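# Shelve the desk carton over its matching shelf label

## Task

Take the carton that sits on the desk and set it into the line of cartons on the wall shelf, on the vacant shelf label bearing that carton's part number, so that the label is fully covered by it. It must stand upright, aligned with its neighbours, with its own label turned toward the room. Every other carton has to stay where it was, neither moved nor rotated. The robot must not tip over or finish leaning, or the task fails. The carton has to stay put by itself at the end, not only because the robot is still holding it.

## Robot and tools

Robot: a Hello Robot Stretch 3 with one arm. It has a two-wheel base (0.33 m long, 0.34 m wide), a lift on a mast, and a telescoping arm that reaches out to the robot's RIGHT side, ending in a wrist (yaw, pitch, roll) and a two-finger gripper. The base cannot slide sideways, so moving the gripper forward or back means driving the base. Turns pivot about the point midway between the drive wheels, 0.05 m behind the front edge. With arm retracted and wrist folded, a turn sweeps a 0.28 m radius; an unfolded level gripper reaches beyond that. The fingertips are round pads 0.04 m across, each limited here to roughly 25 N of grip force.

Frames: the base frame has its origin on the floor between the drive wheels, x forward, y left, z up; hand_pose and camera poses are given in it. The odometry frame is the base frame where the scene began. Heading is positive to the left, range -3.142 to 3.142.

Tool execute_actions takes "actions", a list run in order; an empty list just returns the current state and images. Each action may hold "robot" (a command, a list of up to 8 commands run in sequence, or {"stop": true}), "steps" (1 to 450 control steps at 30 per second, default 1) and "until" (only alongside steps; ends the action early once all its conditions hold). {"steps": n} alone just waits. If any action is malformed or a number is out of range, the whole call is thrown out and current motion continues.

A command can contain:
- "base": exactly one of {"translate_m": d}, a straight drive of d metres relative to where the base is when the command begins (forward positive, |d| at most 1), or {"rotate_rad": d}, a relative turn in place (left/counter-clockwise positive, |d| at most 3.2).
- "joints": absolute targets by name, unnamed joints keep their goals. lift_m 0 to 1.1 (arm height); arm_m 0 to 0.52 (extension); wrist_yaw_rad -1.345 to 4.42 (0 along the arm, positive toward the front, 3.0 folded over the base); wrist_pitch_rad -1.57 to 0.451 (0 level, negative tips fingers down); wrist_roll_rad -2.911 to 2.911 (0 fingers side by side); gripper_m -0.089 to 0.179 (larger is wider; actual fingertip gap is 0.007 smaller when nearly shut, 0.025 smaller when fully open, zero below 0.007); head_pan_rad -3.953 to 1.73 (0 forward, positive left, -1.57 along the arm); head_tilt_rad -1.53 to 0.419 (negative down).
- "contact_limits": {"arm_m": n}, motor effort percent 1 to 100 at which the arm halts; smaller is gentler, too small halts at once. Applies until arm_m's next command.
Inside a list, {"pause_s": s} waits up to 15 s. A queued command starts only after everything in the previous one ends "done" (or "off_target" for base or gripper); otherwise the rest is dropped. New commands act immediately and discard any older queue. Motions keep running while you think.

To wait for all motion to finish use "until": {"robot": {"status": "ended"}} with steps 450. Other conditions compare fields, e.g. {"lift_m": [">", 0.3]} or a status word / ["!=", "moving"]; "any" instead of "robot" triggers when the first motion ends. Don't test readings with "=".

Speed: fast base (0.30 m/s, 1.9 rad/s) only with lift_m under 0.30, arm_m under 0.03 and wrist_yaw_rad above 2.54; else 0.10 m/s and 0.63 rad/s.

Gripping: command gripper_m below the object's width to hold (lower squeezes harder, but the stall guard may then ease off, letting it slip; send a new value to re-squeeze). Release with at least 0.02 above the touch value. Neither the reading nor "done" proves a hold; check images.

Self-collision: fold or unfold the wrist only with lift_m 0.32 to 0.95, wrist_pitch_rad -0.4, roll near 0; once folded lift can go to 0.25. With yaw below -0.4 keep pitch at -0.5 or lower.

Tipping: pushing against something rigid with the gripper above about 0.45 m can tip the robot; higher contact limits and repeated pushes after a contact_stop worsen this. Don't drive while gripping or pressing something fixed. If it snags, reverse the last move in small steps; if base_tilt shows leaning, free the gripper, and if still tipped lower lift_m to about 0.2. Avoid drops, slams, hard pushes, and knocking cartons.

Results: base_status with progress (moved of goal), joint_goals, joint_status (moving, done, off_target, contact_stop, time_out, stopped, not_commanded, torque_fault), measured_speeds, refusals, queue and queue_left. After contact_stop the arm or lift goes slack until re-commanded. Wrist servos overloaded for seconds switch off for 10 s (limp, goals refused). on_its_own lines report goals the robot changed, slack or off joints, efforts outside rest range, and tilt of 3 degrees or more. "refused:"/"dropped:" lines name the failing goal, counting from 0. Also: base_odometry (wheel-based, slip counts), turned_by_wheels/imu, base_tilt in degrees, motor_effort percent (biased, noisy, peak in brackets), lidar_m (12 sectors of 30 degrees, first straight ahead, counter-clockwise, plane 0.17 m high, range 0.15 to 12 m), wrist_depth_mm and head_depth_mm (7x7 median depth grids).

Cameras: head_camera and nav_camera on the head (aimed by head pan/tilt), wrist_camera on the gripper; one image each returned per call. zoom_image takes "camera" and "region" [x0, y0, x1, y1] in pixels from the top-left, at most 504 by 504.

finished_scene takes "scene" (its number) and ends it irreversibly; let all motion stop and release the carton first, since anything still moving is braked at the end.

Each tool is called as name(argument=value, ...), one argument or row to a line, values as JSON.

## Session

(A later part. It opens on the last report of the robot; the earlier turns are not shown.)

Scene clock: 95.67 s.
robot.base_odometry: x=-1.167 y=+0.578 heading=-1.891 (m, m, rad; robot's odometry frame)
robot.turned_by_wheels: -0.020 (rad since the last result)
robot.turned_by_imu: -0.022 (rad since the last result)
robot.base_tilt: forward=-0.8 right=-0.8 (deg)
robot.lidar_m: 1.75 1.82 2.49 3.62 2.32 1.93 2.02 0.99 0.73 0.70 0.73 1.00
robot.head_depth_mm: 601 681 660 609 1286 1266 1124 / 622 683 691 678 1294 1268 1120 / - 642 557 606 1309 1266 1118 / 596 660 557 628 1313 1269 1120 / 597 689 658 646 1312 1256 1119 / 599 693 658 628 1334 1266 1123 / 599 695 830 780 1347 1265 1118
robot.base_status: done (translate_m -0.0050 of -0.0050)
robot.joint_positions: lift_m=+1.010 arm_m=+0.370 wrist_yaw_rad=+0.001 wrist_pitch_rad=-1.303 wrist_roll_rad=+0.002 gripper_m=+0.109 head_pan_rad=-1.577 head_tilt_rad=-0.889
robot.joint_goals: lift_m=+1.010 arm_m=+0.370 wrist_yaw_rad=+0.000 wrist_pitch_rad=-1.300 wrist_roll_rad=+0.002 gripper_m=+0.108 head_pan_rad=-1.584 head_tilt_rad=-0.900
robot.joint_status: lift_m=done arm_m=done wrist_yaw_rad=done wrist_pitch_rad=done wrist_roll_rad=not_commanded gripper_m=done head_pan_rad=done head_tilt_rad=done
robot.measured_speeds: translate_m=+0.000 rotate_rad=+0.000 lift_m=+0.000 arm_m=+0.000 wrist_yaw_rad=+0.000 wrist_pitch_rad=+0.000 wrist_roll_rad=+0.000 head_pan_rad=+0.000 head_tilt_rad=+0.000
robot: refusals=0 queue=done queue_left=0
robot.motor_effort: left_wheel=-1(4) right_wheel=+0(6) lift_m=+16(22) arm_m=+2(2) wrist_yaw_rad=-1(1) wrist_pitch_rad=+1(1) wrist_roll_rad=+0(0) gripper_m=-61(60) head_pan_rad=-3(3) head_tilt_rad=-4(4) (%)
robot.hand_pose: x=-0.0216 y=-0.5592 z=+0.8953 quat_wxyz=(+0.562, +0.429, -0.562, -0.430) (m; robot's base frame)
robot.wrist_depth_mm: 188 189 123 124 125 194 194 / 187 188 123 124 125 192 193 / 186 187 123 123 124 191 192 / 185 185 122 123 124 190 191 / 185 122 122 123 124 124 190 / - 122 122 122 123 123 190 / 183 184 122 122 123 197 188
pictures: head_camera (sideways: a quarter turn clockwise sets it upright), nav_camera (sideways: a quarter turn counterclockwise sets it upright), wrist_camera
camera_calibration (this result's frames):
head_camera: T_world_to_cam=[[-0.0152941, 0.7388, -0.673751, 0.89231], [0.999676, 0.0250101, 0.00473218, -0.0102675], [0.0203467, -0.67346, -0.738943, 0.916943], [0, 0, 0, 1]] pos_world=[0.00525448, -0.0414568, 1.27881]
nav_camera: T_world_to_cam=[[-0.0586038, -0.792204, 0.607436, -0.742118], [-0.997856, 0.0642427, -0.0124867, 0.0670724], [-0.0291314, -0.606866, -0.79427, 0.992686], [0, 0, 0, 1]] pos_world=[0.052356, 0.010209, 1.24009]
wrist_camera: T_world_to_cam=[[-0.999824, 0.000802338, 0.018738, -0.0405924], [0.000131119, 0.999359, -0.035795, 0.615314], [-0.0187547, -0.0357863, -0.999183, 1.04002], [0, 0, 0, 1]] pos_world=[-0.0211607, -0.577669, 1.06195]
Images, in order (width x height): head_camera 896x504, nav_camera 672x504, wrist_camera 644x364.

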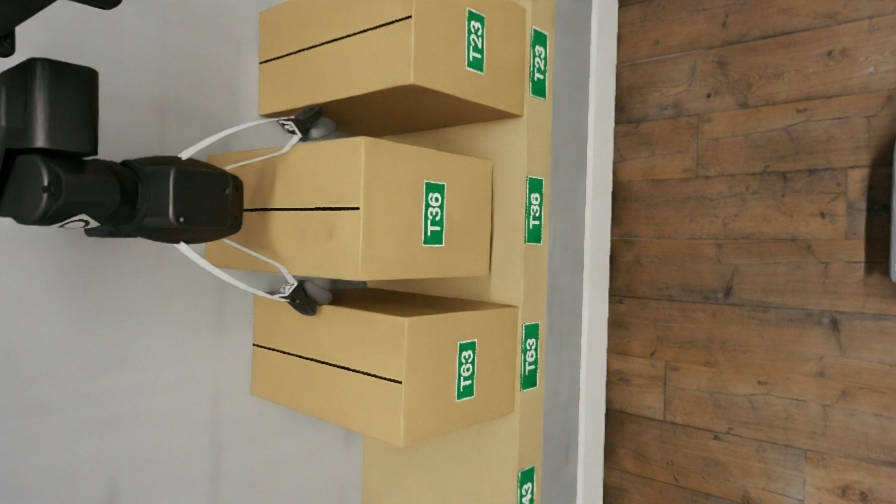

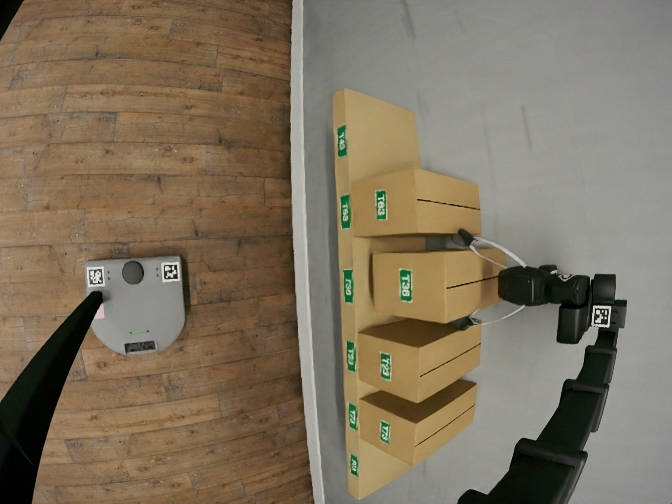

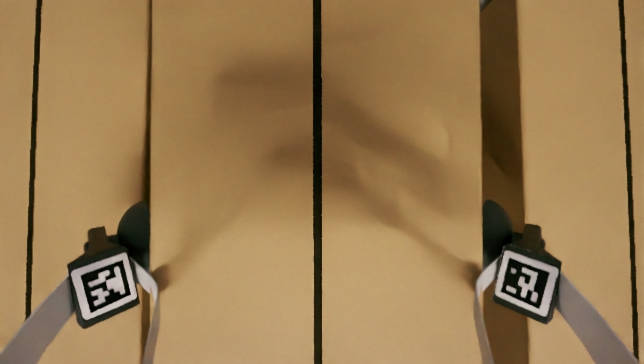

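execute_actions(
  actions=[
    {"robot":[{"base":{"translate_m":-0.0105},"joints":{"arm_m":0.379}},{"joints":{"lift_m":0.962}}],"steps":450,"until":{"robot":{"status":"ended"}}},
  ],
)

Scene clock: 100.63 s.
robot.base_odometry: x=-1.163 y=+0.588 heading=-1.891 (m, m, rad; robot's odometry frame)
robot.turned_by_wheels: +0.000 (rad since the last result)
robot.turned_by_imu: -0.001 (rad since the last result)
robot.base_tilt: forward=-0.7 right=-0.8 (deg)
robot.lidar_m: 1.76 1.83 2.51 3.62 2.32 1.92 2.00 0.99 0.73 0.70 0.73 1.00
robot.head_depth_mm: - 682 663 608 1280 1271 1126 / - 700 693 652 1297 1260 1128 / - - 616 617 1310 1265 1123 / 596 687 635 643 1310 1261 1123 / 597 691 686 667 1320 1262 1119 / 598 693 656 626 1333 1263 1121 / 600 696 829 761 1343 1267 1119
robot.base_status: done (translate_m -0.0105 of -0.0105)
robot.joint_positions: lift_m=+0.962 arm_m=+0.379 wrist_yaw_rad=+0.001 wrist_pitch_rad=-1.303 wrist_roll_rad=+0.002 gripper_m=+0.109 head_pan_rad=-1.577 head_tilt_rad=-0.889
robot.joint_goals: lift_m=+0.962 arm_m=+0.379 wrist_yaw_rad=+0.000 wrist_pitch_rad=-1.300 wrist_roll_rad=+0.002 gripper_m=+0.108 head_pan_rad=-1.584 head_tilt_rad=-0.900
robot.joint_status: lift_m=done arm_m=done wrist_yaw_rad=done wrist_pitch_rad=done wrist_roll_rad=not_commanded gripper_m=done head_pan_rad=done head_tilt_rad=done
robot.measured_speeds: translate_m=+0.000 rotate_rad=+0.000 lift_m=+0.000 arm_m=+0.000 wrist_yaw_rad=+0.000 wrist_pitch_rad=+0.000 wrist_roll_rad=+0.000 head_pan_rad=+0.000 head_tilt_rad=+0.000
robot: refusals=0 queue=done queue_left=0
robot.motor_effort: left_wheel=+0(4) right_wheel=+0(7) lift_m=+17(17) arm_m=+2(2) wrist_yaw_rad=+0(1) wrist_pitch_rad=+1(1) wrist_roll_rad=+0(0) gripper_m=-61(60) head_pan_rad=-2(2) head_tilt_rad=-5(4) (%)
robot.hand_pose: x=-0.0216 y=-0.5682 z=+0.8473 quat_wxyz=(+0.562, +0.429, -0.562, -0.430) (m; robot's base frame)
robot.wrist_depth_mm: 142 172 124 124 125 174 144 / 142 173 123 124 125 165 143 / 142 163 123 124 124 166 142 / 142 163 123 123 124 166 142 / 138 122 122 123 123 124 141 / - 122 122 123 123 124 140 / 146 170 121 122 123 179 140
pictures: head_camera (sideways: a quarter turn clockwise sets it upright), nav_camera (sideways: a quarter turn counterclockwise sets it upright), wrist_camera
camera_calibration (this result's frames):
head_camera: T_world_to_cam=[[-0.0152942, 0.7388, -0.673751, 0.89231], [0.999676, 0.0250102, 0.00473218, -0.0102675], [0.0203468, -0.673461, -0.738943, 0.916943], [0, 0, 0, 1]] pos_world=[0.00525448, -0.0414568, 1.27881]
nav_camera: T_world_to_cam=[[-0.0586037, -0.792204, 0.607436, -0.742119], [-0.997856, 0.0642426, -0.0124867, 0.0670724], [-0.0291313, -0.606866, -0.79427, 0.992686], [0, 0, 0, 1]] pos_world=[0.052356, 0.010209, 1.24009]
wrist_camera: T_world_to_cam=[[-0.999824, 0.000802374, 0.018738, -0.0396858], [0.000131216, 0.999359, -0.0357918, 0.622588], [-0.0187547, -0.0357831, -0.999184, 0.991742], [0, 0, 0, 1]] pos_world=[-0.0211607, -0.58667, 1.01396]
Images, in order (width x height): head_camera 896x504, nav_camera 672x504, wrist_camera 644x364.

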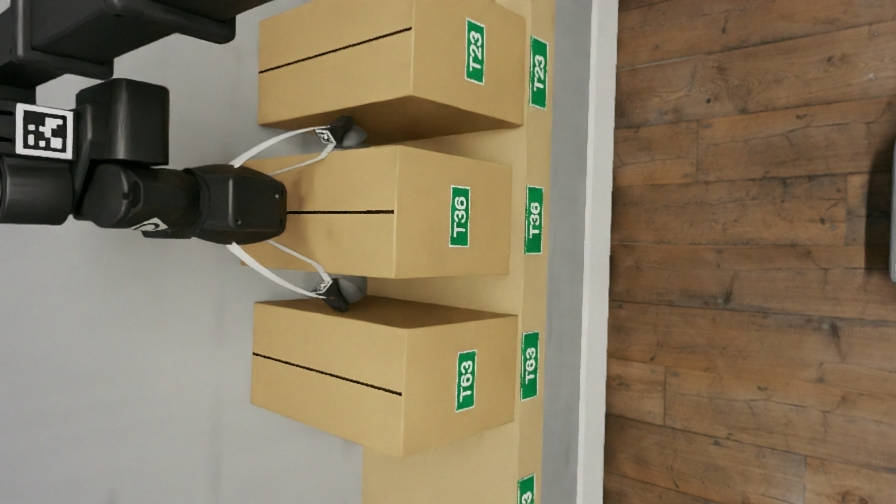

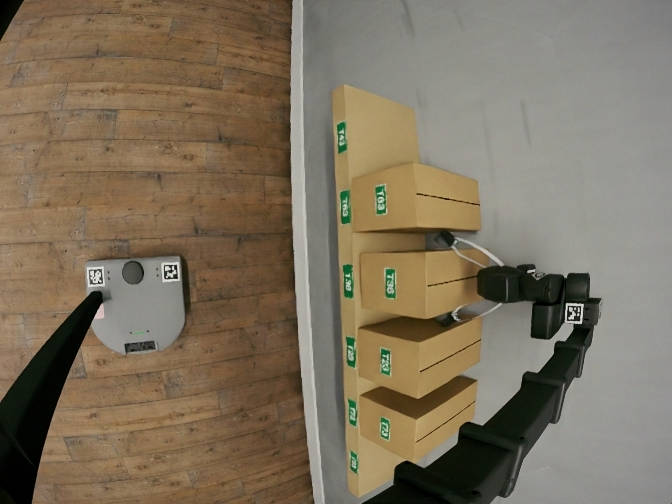

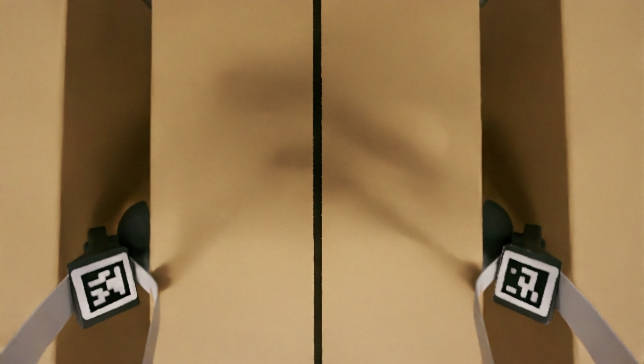

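execute_actions(
  actions=[
    {"robot":{"joints":{"lift_m":0.944}},"steps":100,"until":{"robot":{"status":"ended"}}},
    {"robot":{"joints":{"gripper_m":0.153}},"steps":55},
    {"robot":{"joints":{"lift_m":0.957}},"steps":60,"until":{"robot":{"status":"ended"}}},
  ],
)

Scene clock: 104.60 s.
robot.base_odometry: x=-1.163 y=+0.588 heading=-1.891 (m, m, rad; robot's odometry frame)
robot.turned_by_wheels: +0.000 (rad since the last result)
robot.turned_by_imu: -0.001 (rad since the last result)
robot.base_tilt: forward=-0.8 right=-0.8 (deg)
robot.lidar_m: 1.76 1.83 2.51 3.61 2.32 1.92 2.00 0.99 0.73 0.70 0.73 1.00
robot.head_depth_mm: - 688 662 608 1282 1264 1122 / - 699 705 655 1291 1267 1124 / - - 660 620 1313 1269 1120 / 594 688 658 640 1312 1262 1123 / 597 692 689 667 1325 1259 1123 / 600 692 656 624 1331 1263 1122 / 601 697 824 763 1343 1260 1119
robot.base_status: done (translate_m -0.0105 of -0.0105)
robot.joint_positions: lift_m=+0.957 arm_m=+0.379 wrist_yaw_rad=+0.001 wrist_pitch_rad=-1.302 wrist_roll_rad=+0.002 gripper_m=+0.153 head_pan_rad=-1.577 head_tilt_rad=-0.889
robot.joint_goals: lift_m=+0.957 arm_m=+0.379 wrist_yaw_rad=+0.000 wrist_pitch_rad=-1.300 wrist_roll_rad=+0.002 gripper_m=+0.153 head_pan_rad=-1.584 head_tilt_rad=-0.900
robot.joint_status: lift_m=done arm_m=done wrist_yaw_rad=done wrist_pitch_rad=done wrist_roll_rad=not_commanded gripper_m=done head_pan_rad=done head_tilt_rad=done
robot.measured_speeds: translate_m=+0.000 rotate_rad=+0.000 lift_m=+0.000 arm_m=+0.000 wrist_yaw_rad=+0.000 wrist_pitch_rad=+0.000 wrist_roll_rad=+0.000 head_pan_rad=+0.000 head_tilt_rad=+0.000
robot: refusals=0 queue=done queue_left=0
robot.motor_effort: left_wheel=-1(1) right_wheel=+1(2) lift_m=+21(20) arm_m=+3(2) wrist_yaw_rad=+0(1) wrist_pitch_rad=+0(1) wrist_roll_rad=+0(0) gripper_m=-1(100) head_pan_rad=-2(2) head_tilt_rad=-4(4) (%)
robot.hand_pose: x=-0.0216 y=-0.5684 z=+0.8421 quat_wxyz=(+0.562, +0.428, -0.563, -0.429) (m; robot's base frame)
robot.wrist_depth_mm: 144 184 135 136 137 187 138 / 145 186 135 135 136 176 138 / 145 186 134 135 136 177 138 / 146 174 134 134 135 177 137 / 146 133 133 134 134 158 136 / - 132 132 133 134 - 136 / 146 175 132 133 133 180 135
pictures: head_camera (sideways: a quarter turn clockwise sets it upright), nav_camera (sideways: a quarter turn counterclockwise sets it upright), wrist_camera
replaced: robot.lift_m: its motion had ended contact_stop
camera_calibration (this result's frames):
head_camera: T_world_to_cam=[[-0.0152938, 0.738806, -0.673744, 0.892301], [0.999676, 0.0250097, 0.00473247, -0.0102679], [0.0203465, -0.673454, -0.738949, 0.916951], [0, 0, 0, 1]] pos_world=[0.00525446, -0.0414566, 1.27881]
nav_camera: T_world_to_cam=[[-0.0586041, -0.792209, 0.607429, -0.742109], [-0.997856, 0.0642432, -0.0124861, 0.0670717], [-0.0291316, -0.606859, -0.794276, 0.992693], [0, 0, 0, 1]] pos_world=[0.052356, 0.0102096, 1.24009]
wrist_camera: T_world_to_cam=[[-0.999824, 0.000815539, 0.018737, -0.0395796], [0.000131918, 0.999335, -0.0364574, 0.62313], [-0.0187543, -0.0364485, -0.99916, 0.986126], [0, 0, 0, 1]] pos_world=[-0.0211607, -0.586741, 1.00876]
Images, in order (width x height): head_camera 896x504, nav_camera 672x504, wrist_camera 644x364.

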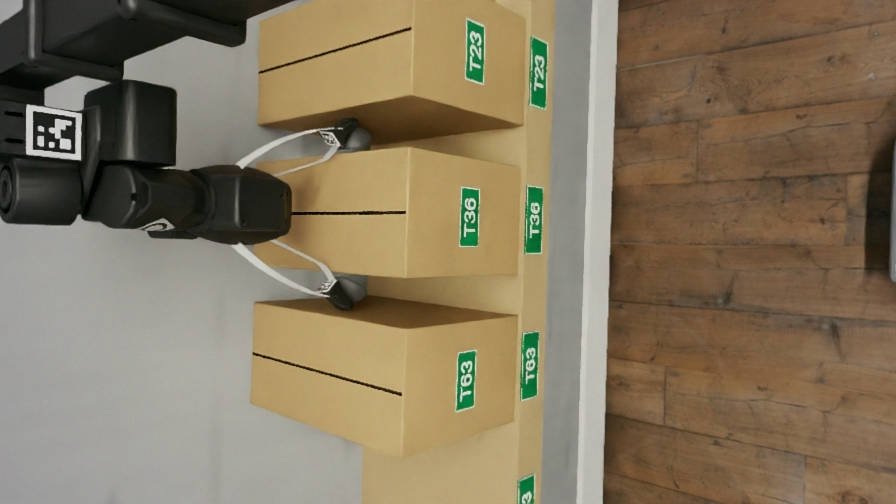

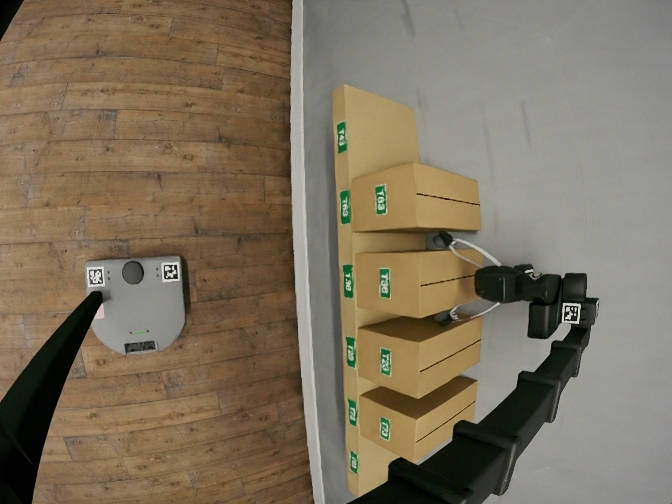

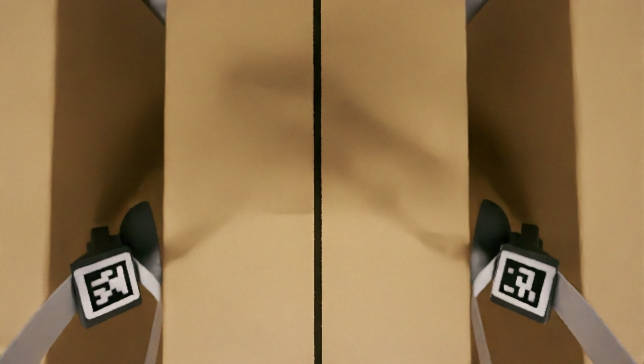

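execute_actions(
  actions=[
    {"robot":{"joints":{"lift_m":1.03}},"steps":150,"until":{"robot":{"status":"ended"}}},
  ],
)

Scene clock: 106.37 s.
robot.base_odometry: x=-1.163 y=+0.588 heading=-1.891 (m, m, rad; robot's odometry frame)
robot.turned_by_wheels: +0.000 (rad since the last result)
robot.turned_by_imu: +0.000 (rad since the last result)
robot.base_tilt: forward=-0.8 right=-0.8 (deg)
robot.lidar_m: 1.76 1.83 2.51 3.62 2.32 1.92 2.00 0.99 0.73 0.70 0.73 1.00
robot.head_depth_mm: 591 681 662 609 1281 1269 1120 / 608 682 693 655 1299 1274 1120 / - 718 679 618 1310 1266 1123 / 597 704 681 642 1315 1273 1121 / 598 692 689 669 1323 1261 1118 / 598 694 659 627 1333 1256 1116 / 602 696 827 766 1347 1264 1119
robot.base_status: done (translate_m -0.0105 of -0.0105)
robot.joint_positions: lift_m=+1.030 arm_m=+0.379 wrist_yaw_rad=+0.001 wrist_pitch_rad=-1.302 wrist_roll_rad=+0.002 gripper_m=+0.153 head_pan_rad=-1.577 head_tilt_rad=-0.889
robot.joint_goals: lift_m=+1.030 arm_m=+0.379 wrist_yaw_rad=+0.000 wrist_pitch_rad=-1.300 wrist_roll_rad=+0.002 gripper_m=+0.153 head_pan_rad=-1.584 head_tilt_rad=-0.900
robot.joint_status: lift_m=done arm_m=done wrist_yaw_rad=done wrist_pitch_rad=done wrist_roll_rad=not_commanded gripper_m=done head_pan_rad=done head_tilt_rad=done
robot.measured_speeds: translate_m=+0.000 rotate_rad=+0.000 lift_m=+0.000 arm_m=+0.000 wrist_yaw_rad=+0.000 wrist_pitch_rad=+0.000 wrist_roll_rad=+0.000 head_pan_rad=+0.000 head_tilt_rad=+0.000
robot: refusals=0 queue=done queue_left=0
robot.motor_effort: left_wheel=-1(1) right_wheel=+1(1) lift_m=+20(22) arm_m=+2(2) wrist_yaw_rad=-1(1) wrist_pitch_rad=+0(1) wrist_roll_rad=+0(0) gripper_m=+0(1) head_pan_rad=-3(2) head_tilt_rad=-5(4) (%)
robot.hand_pose: x=-0.0216 y=-0.5684 z=+0.9151 quat_wxyz=(+0.562, +0.428, -0.563, -0.429) (m; robot's base frame)
robot.wrist_depth_mm: 208 215 210 210 221 214 215 / 207 208 209 210 259 213 214 / 206 207 209 209 211 212 212 / 205 207 207 208 209 211 211 / 204 236 207 207 209 210 211 / 204 237 206 206 207 - 209 / 202 204 205 205 207 209 209
pictures: head_camera (sideways: a quarter turn clockwise sets it upright), nav_camera (sideways: a quarter turn counterclockwise sets it upright), wrist_camera
camera_calibration (this result's frames):
head_camera: T_world_to_cam=[[-0.0152941, 0.738806, -0.673744, 0.892301], [0.999676, 0.0250101, 0.00473248, -0.0102679], [0.0203468, -0.673454, -0.738949, 0.916951], [0, 0, 0, 1]] pos_world=[0.00525448, -0.0414565, 1.27881]
nav_camera: T_world_to_cam=[[-0.0586039, -0.792209, 0.607429, -0.742109], [-0.997856, 0.0642429, -0.0124861, 0.0670717], [-0.0291313, -0.606858, -0.794276, 0.992693], [0, 0, 0, 1]] pos_world=[0.052356, 0.0102096, 1.24009]
wrist_camera: T_world_to_cam=[[-0.999824, 0.000815609, 0.018737, -0.0409474], [0.00013199, 0.999335, -0.0364573, 0.625792], [-0.0187543, -0.0364484, -0.99916, 1.05907], [0, 0, 0, 1]] pos_world=[-0.0211607, -0.586741, 1.08176]
Images, in order (width x height): head_camera 896x504, nav_camera 672x504, wrist_camera 644x364.

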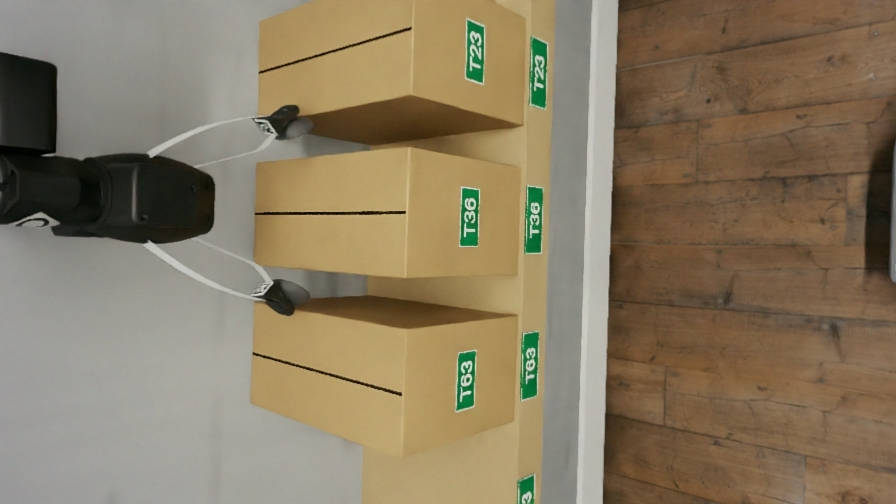

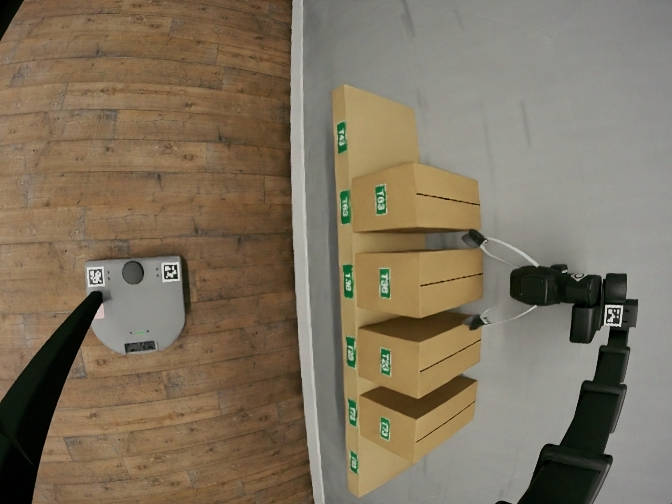

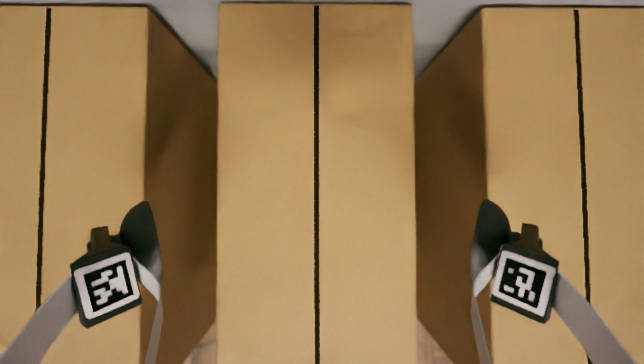

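finished_scene(
  scene=2,
)

The scene is finished: the task was done.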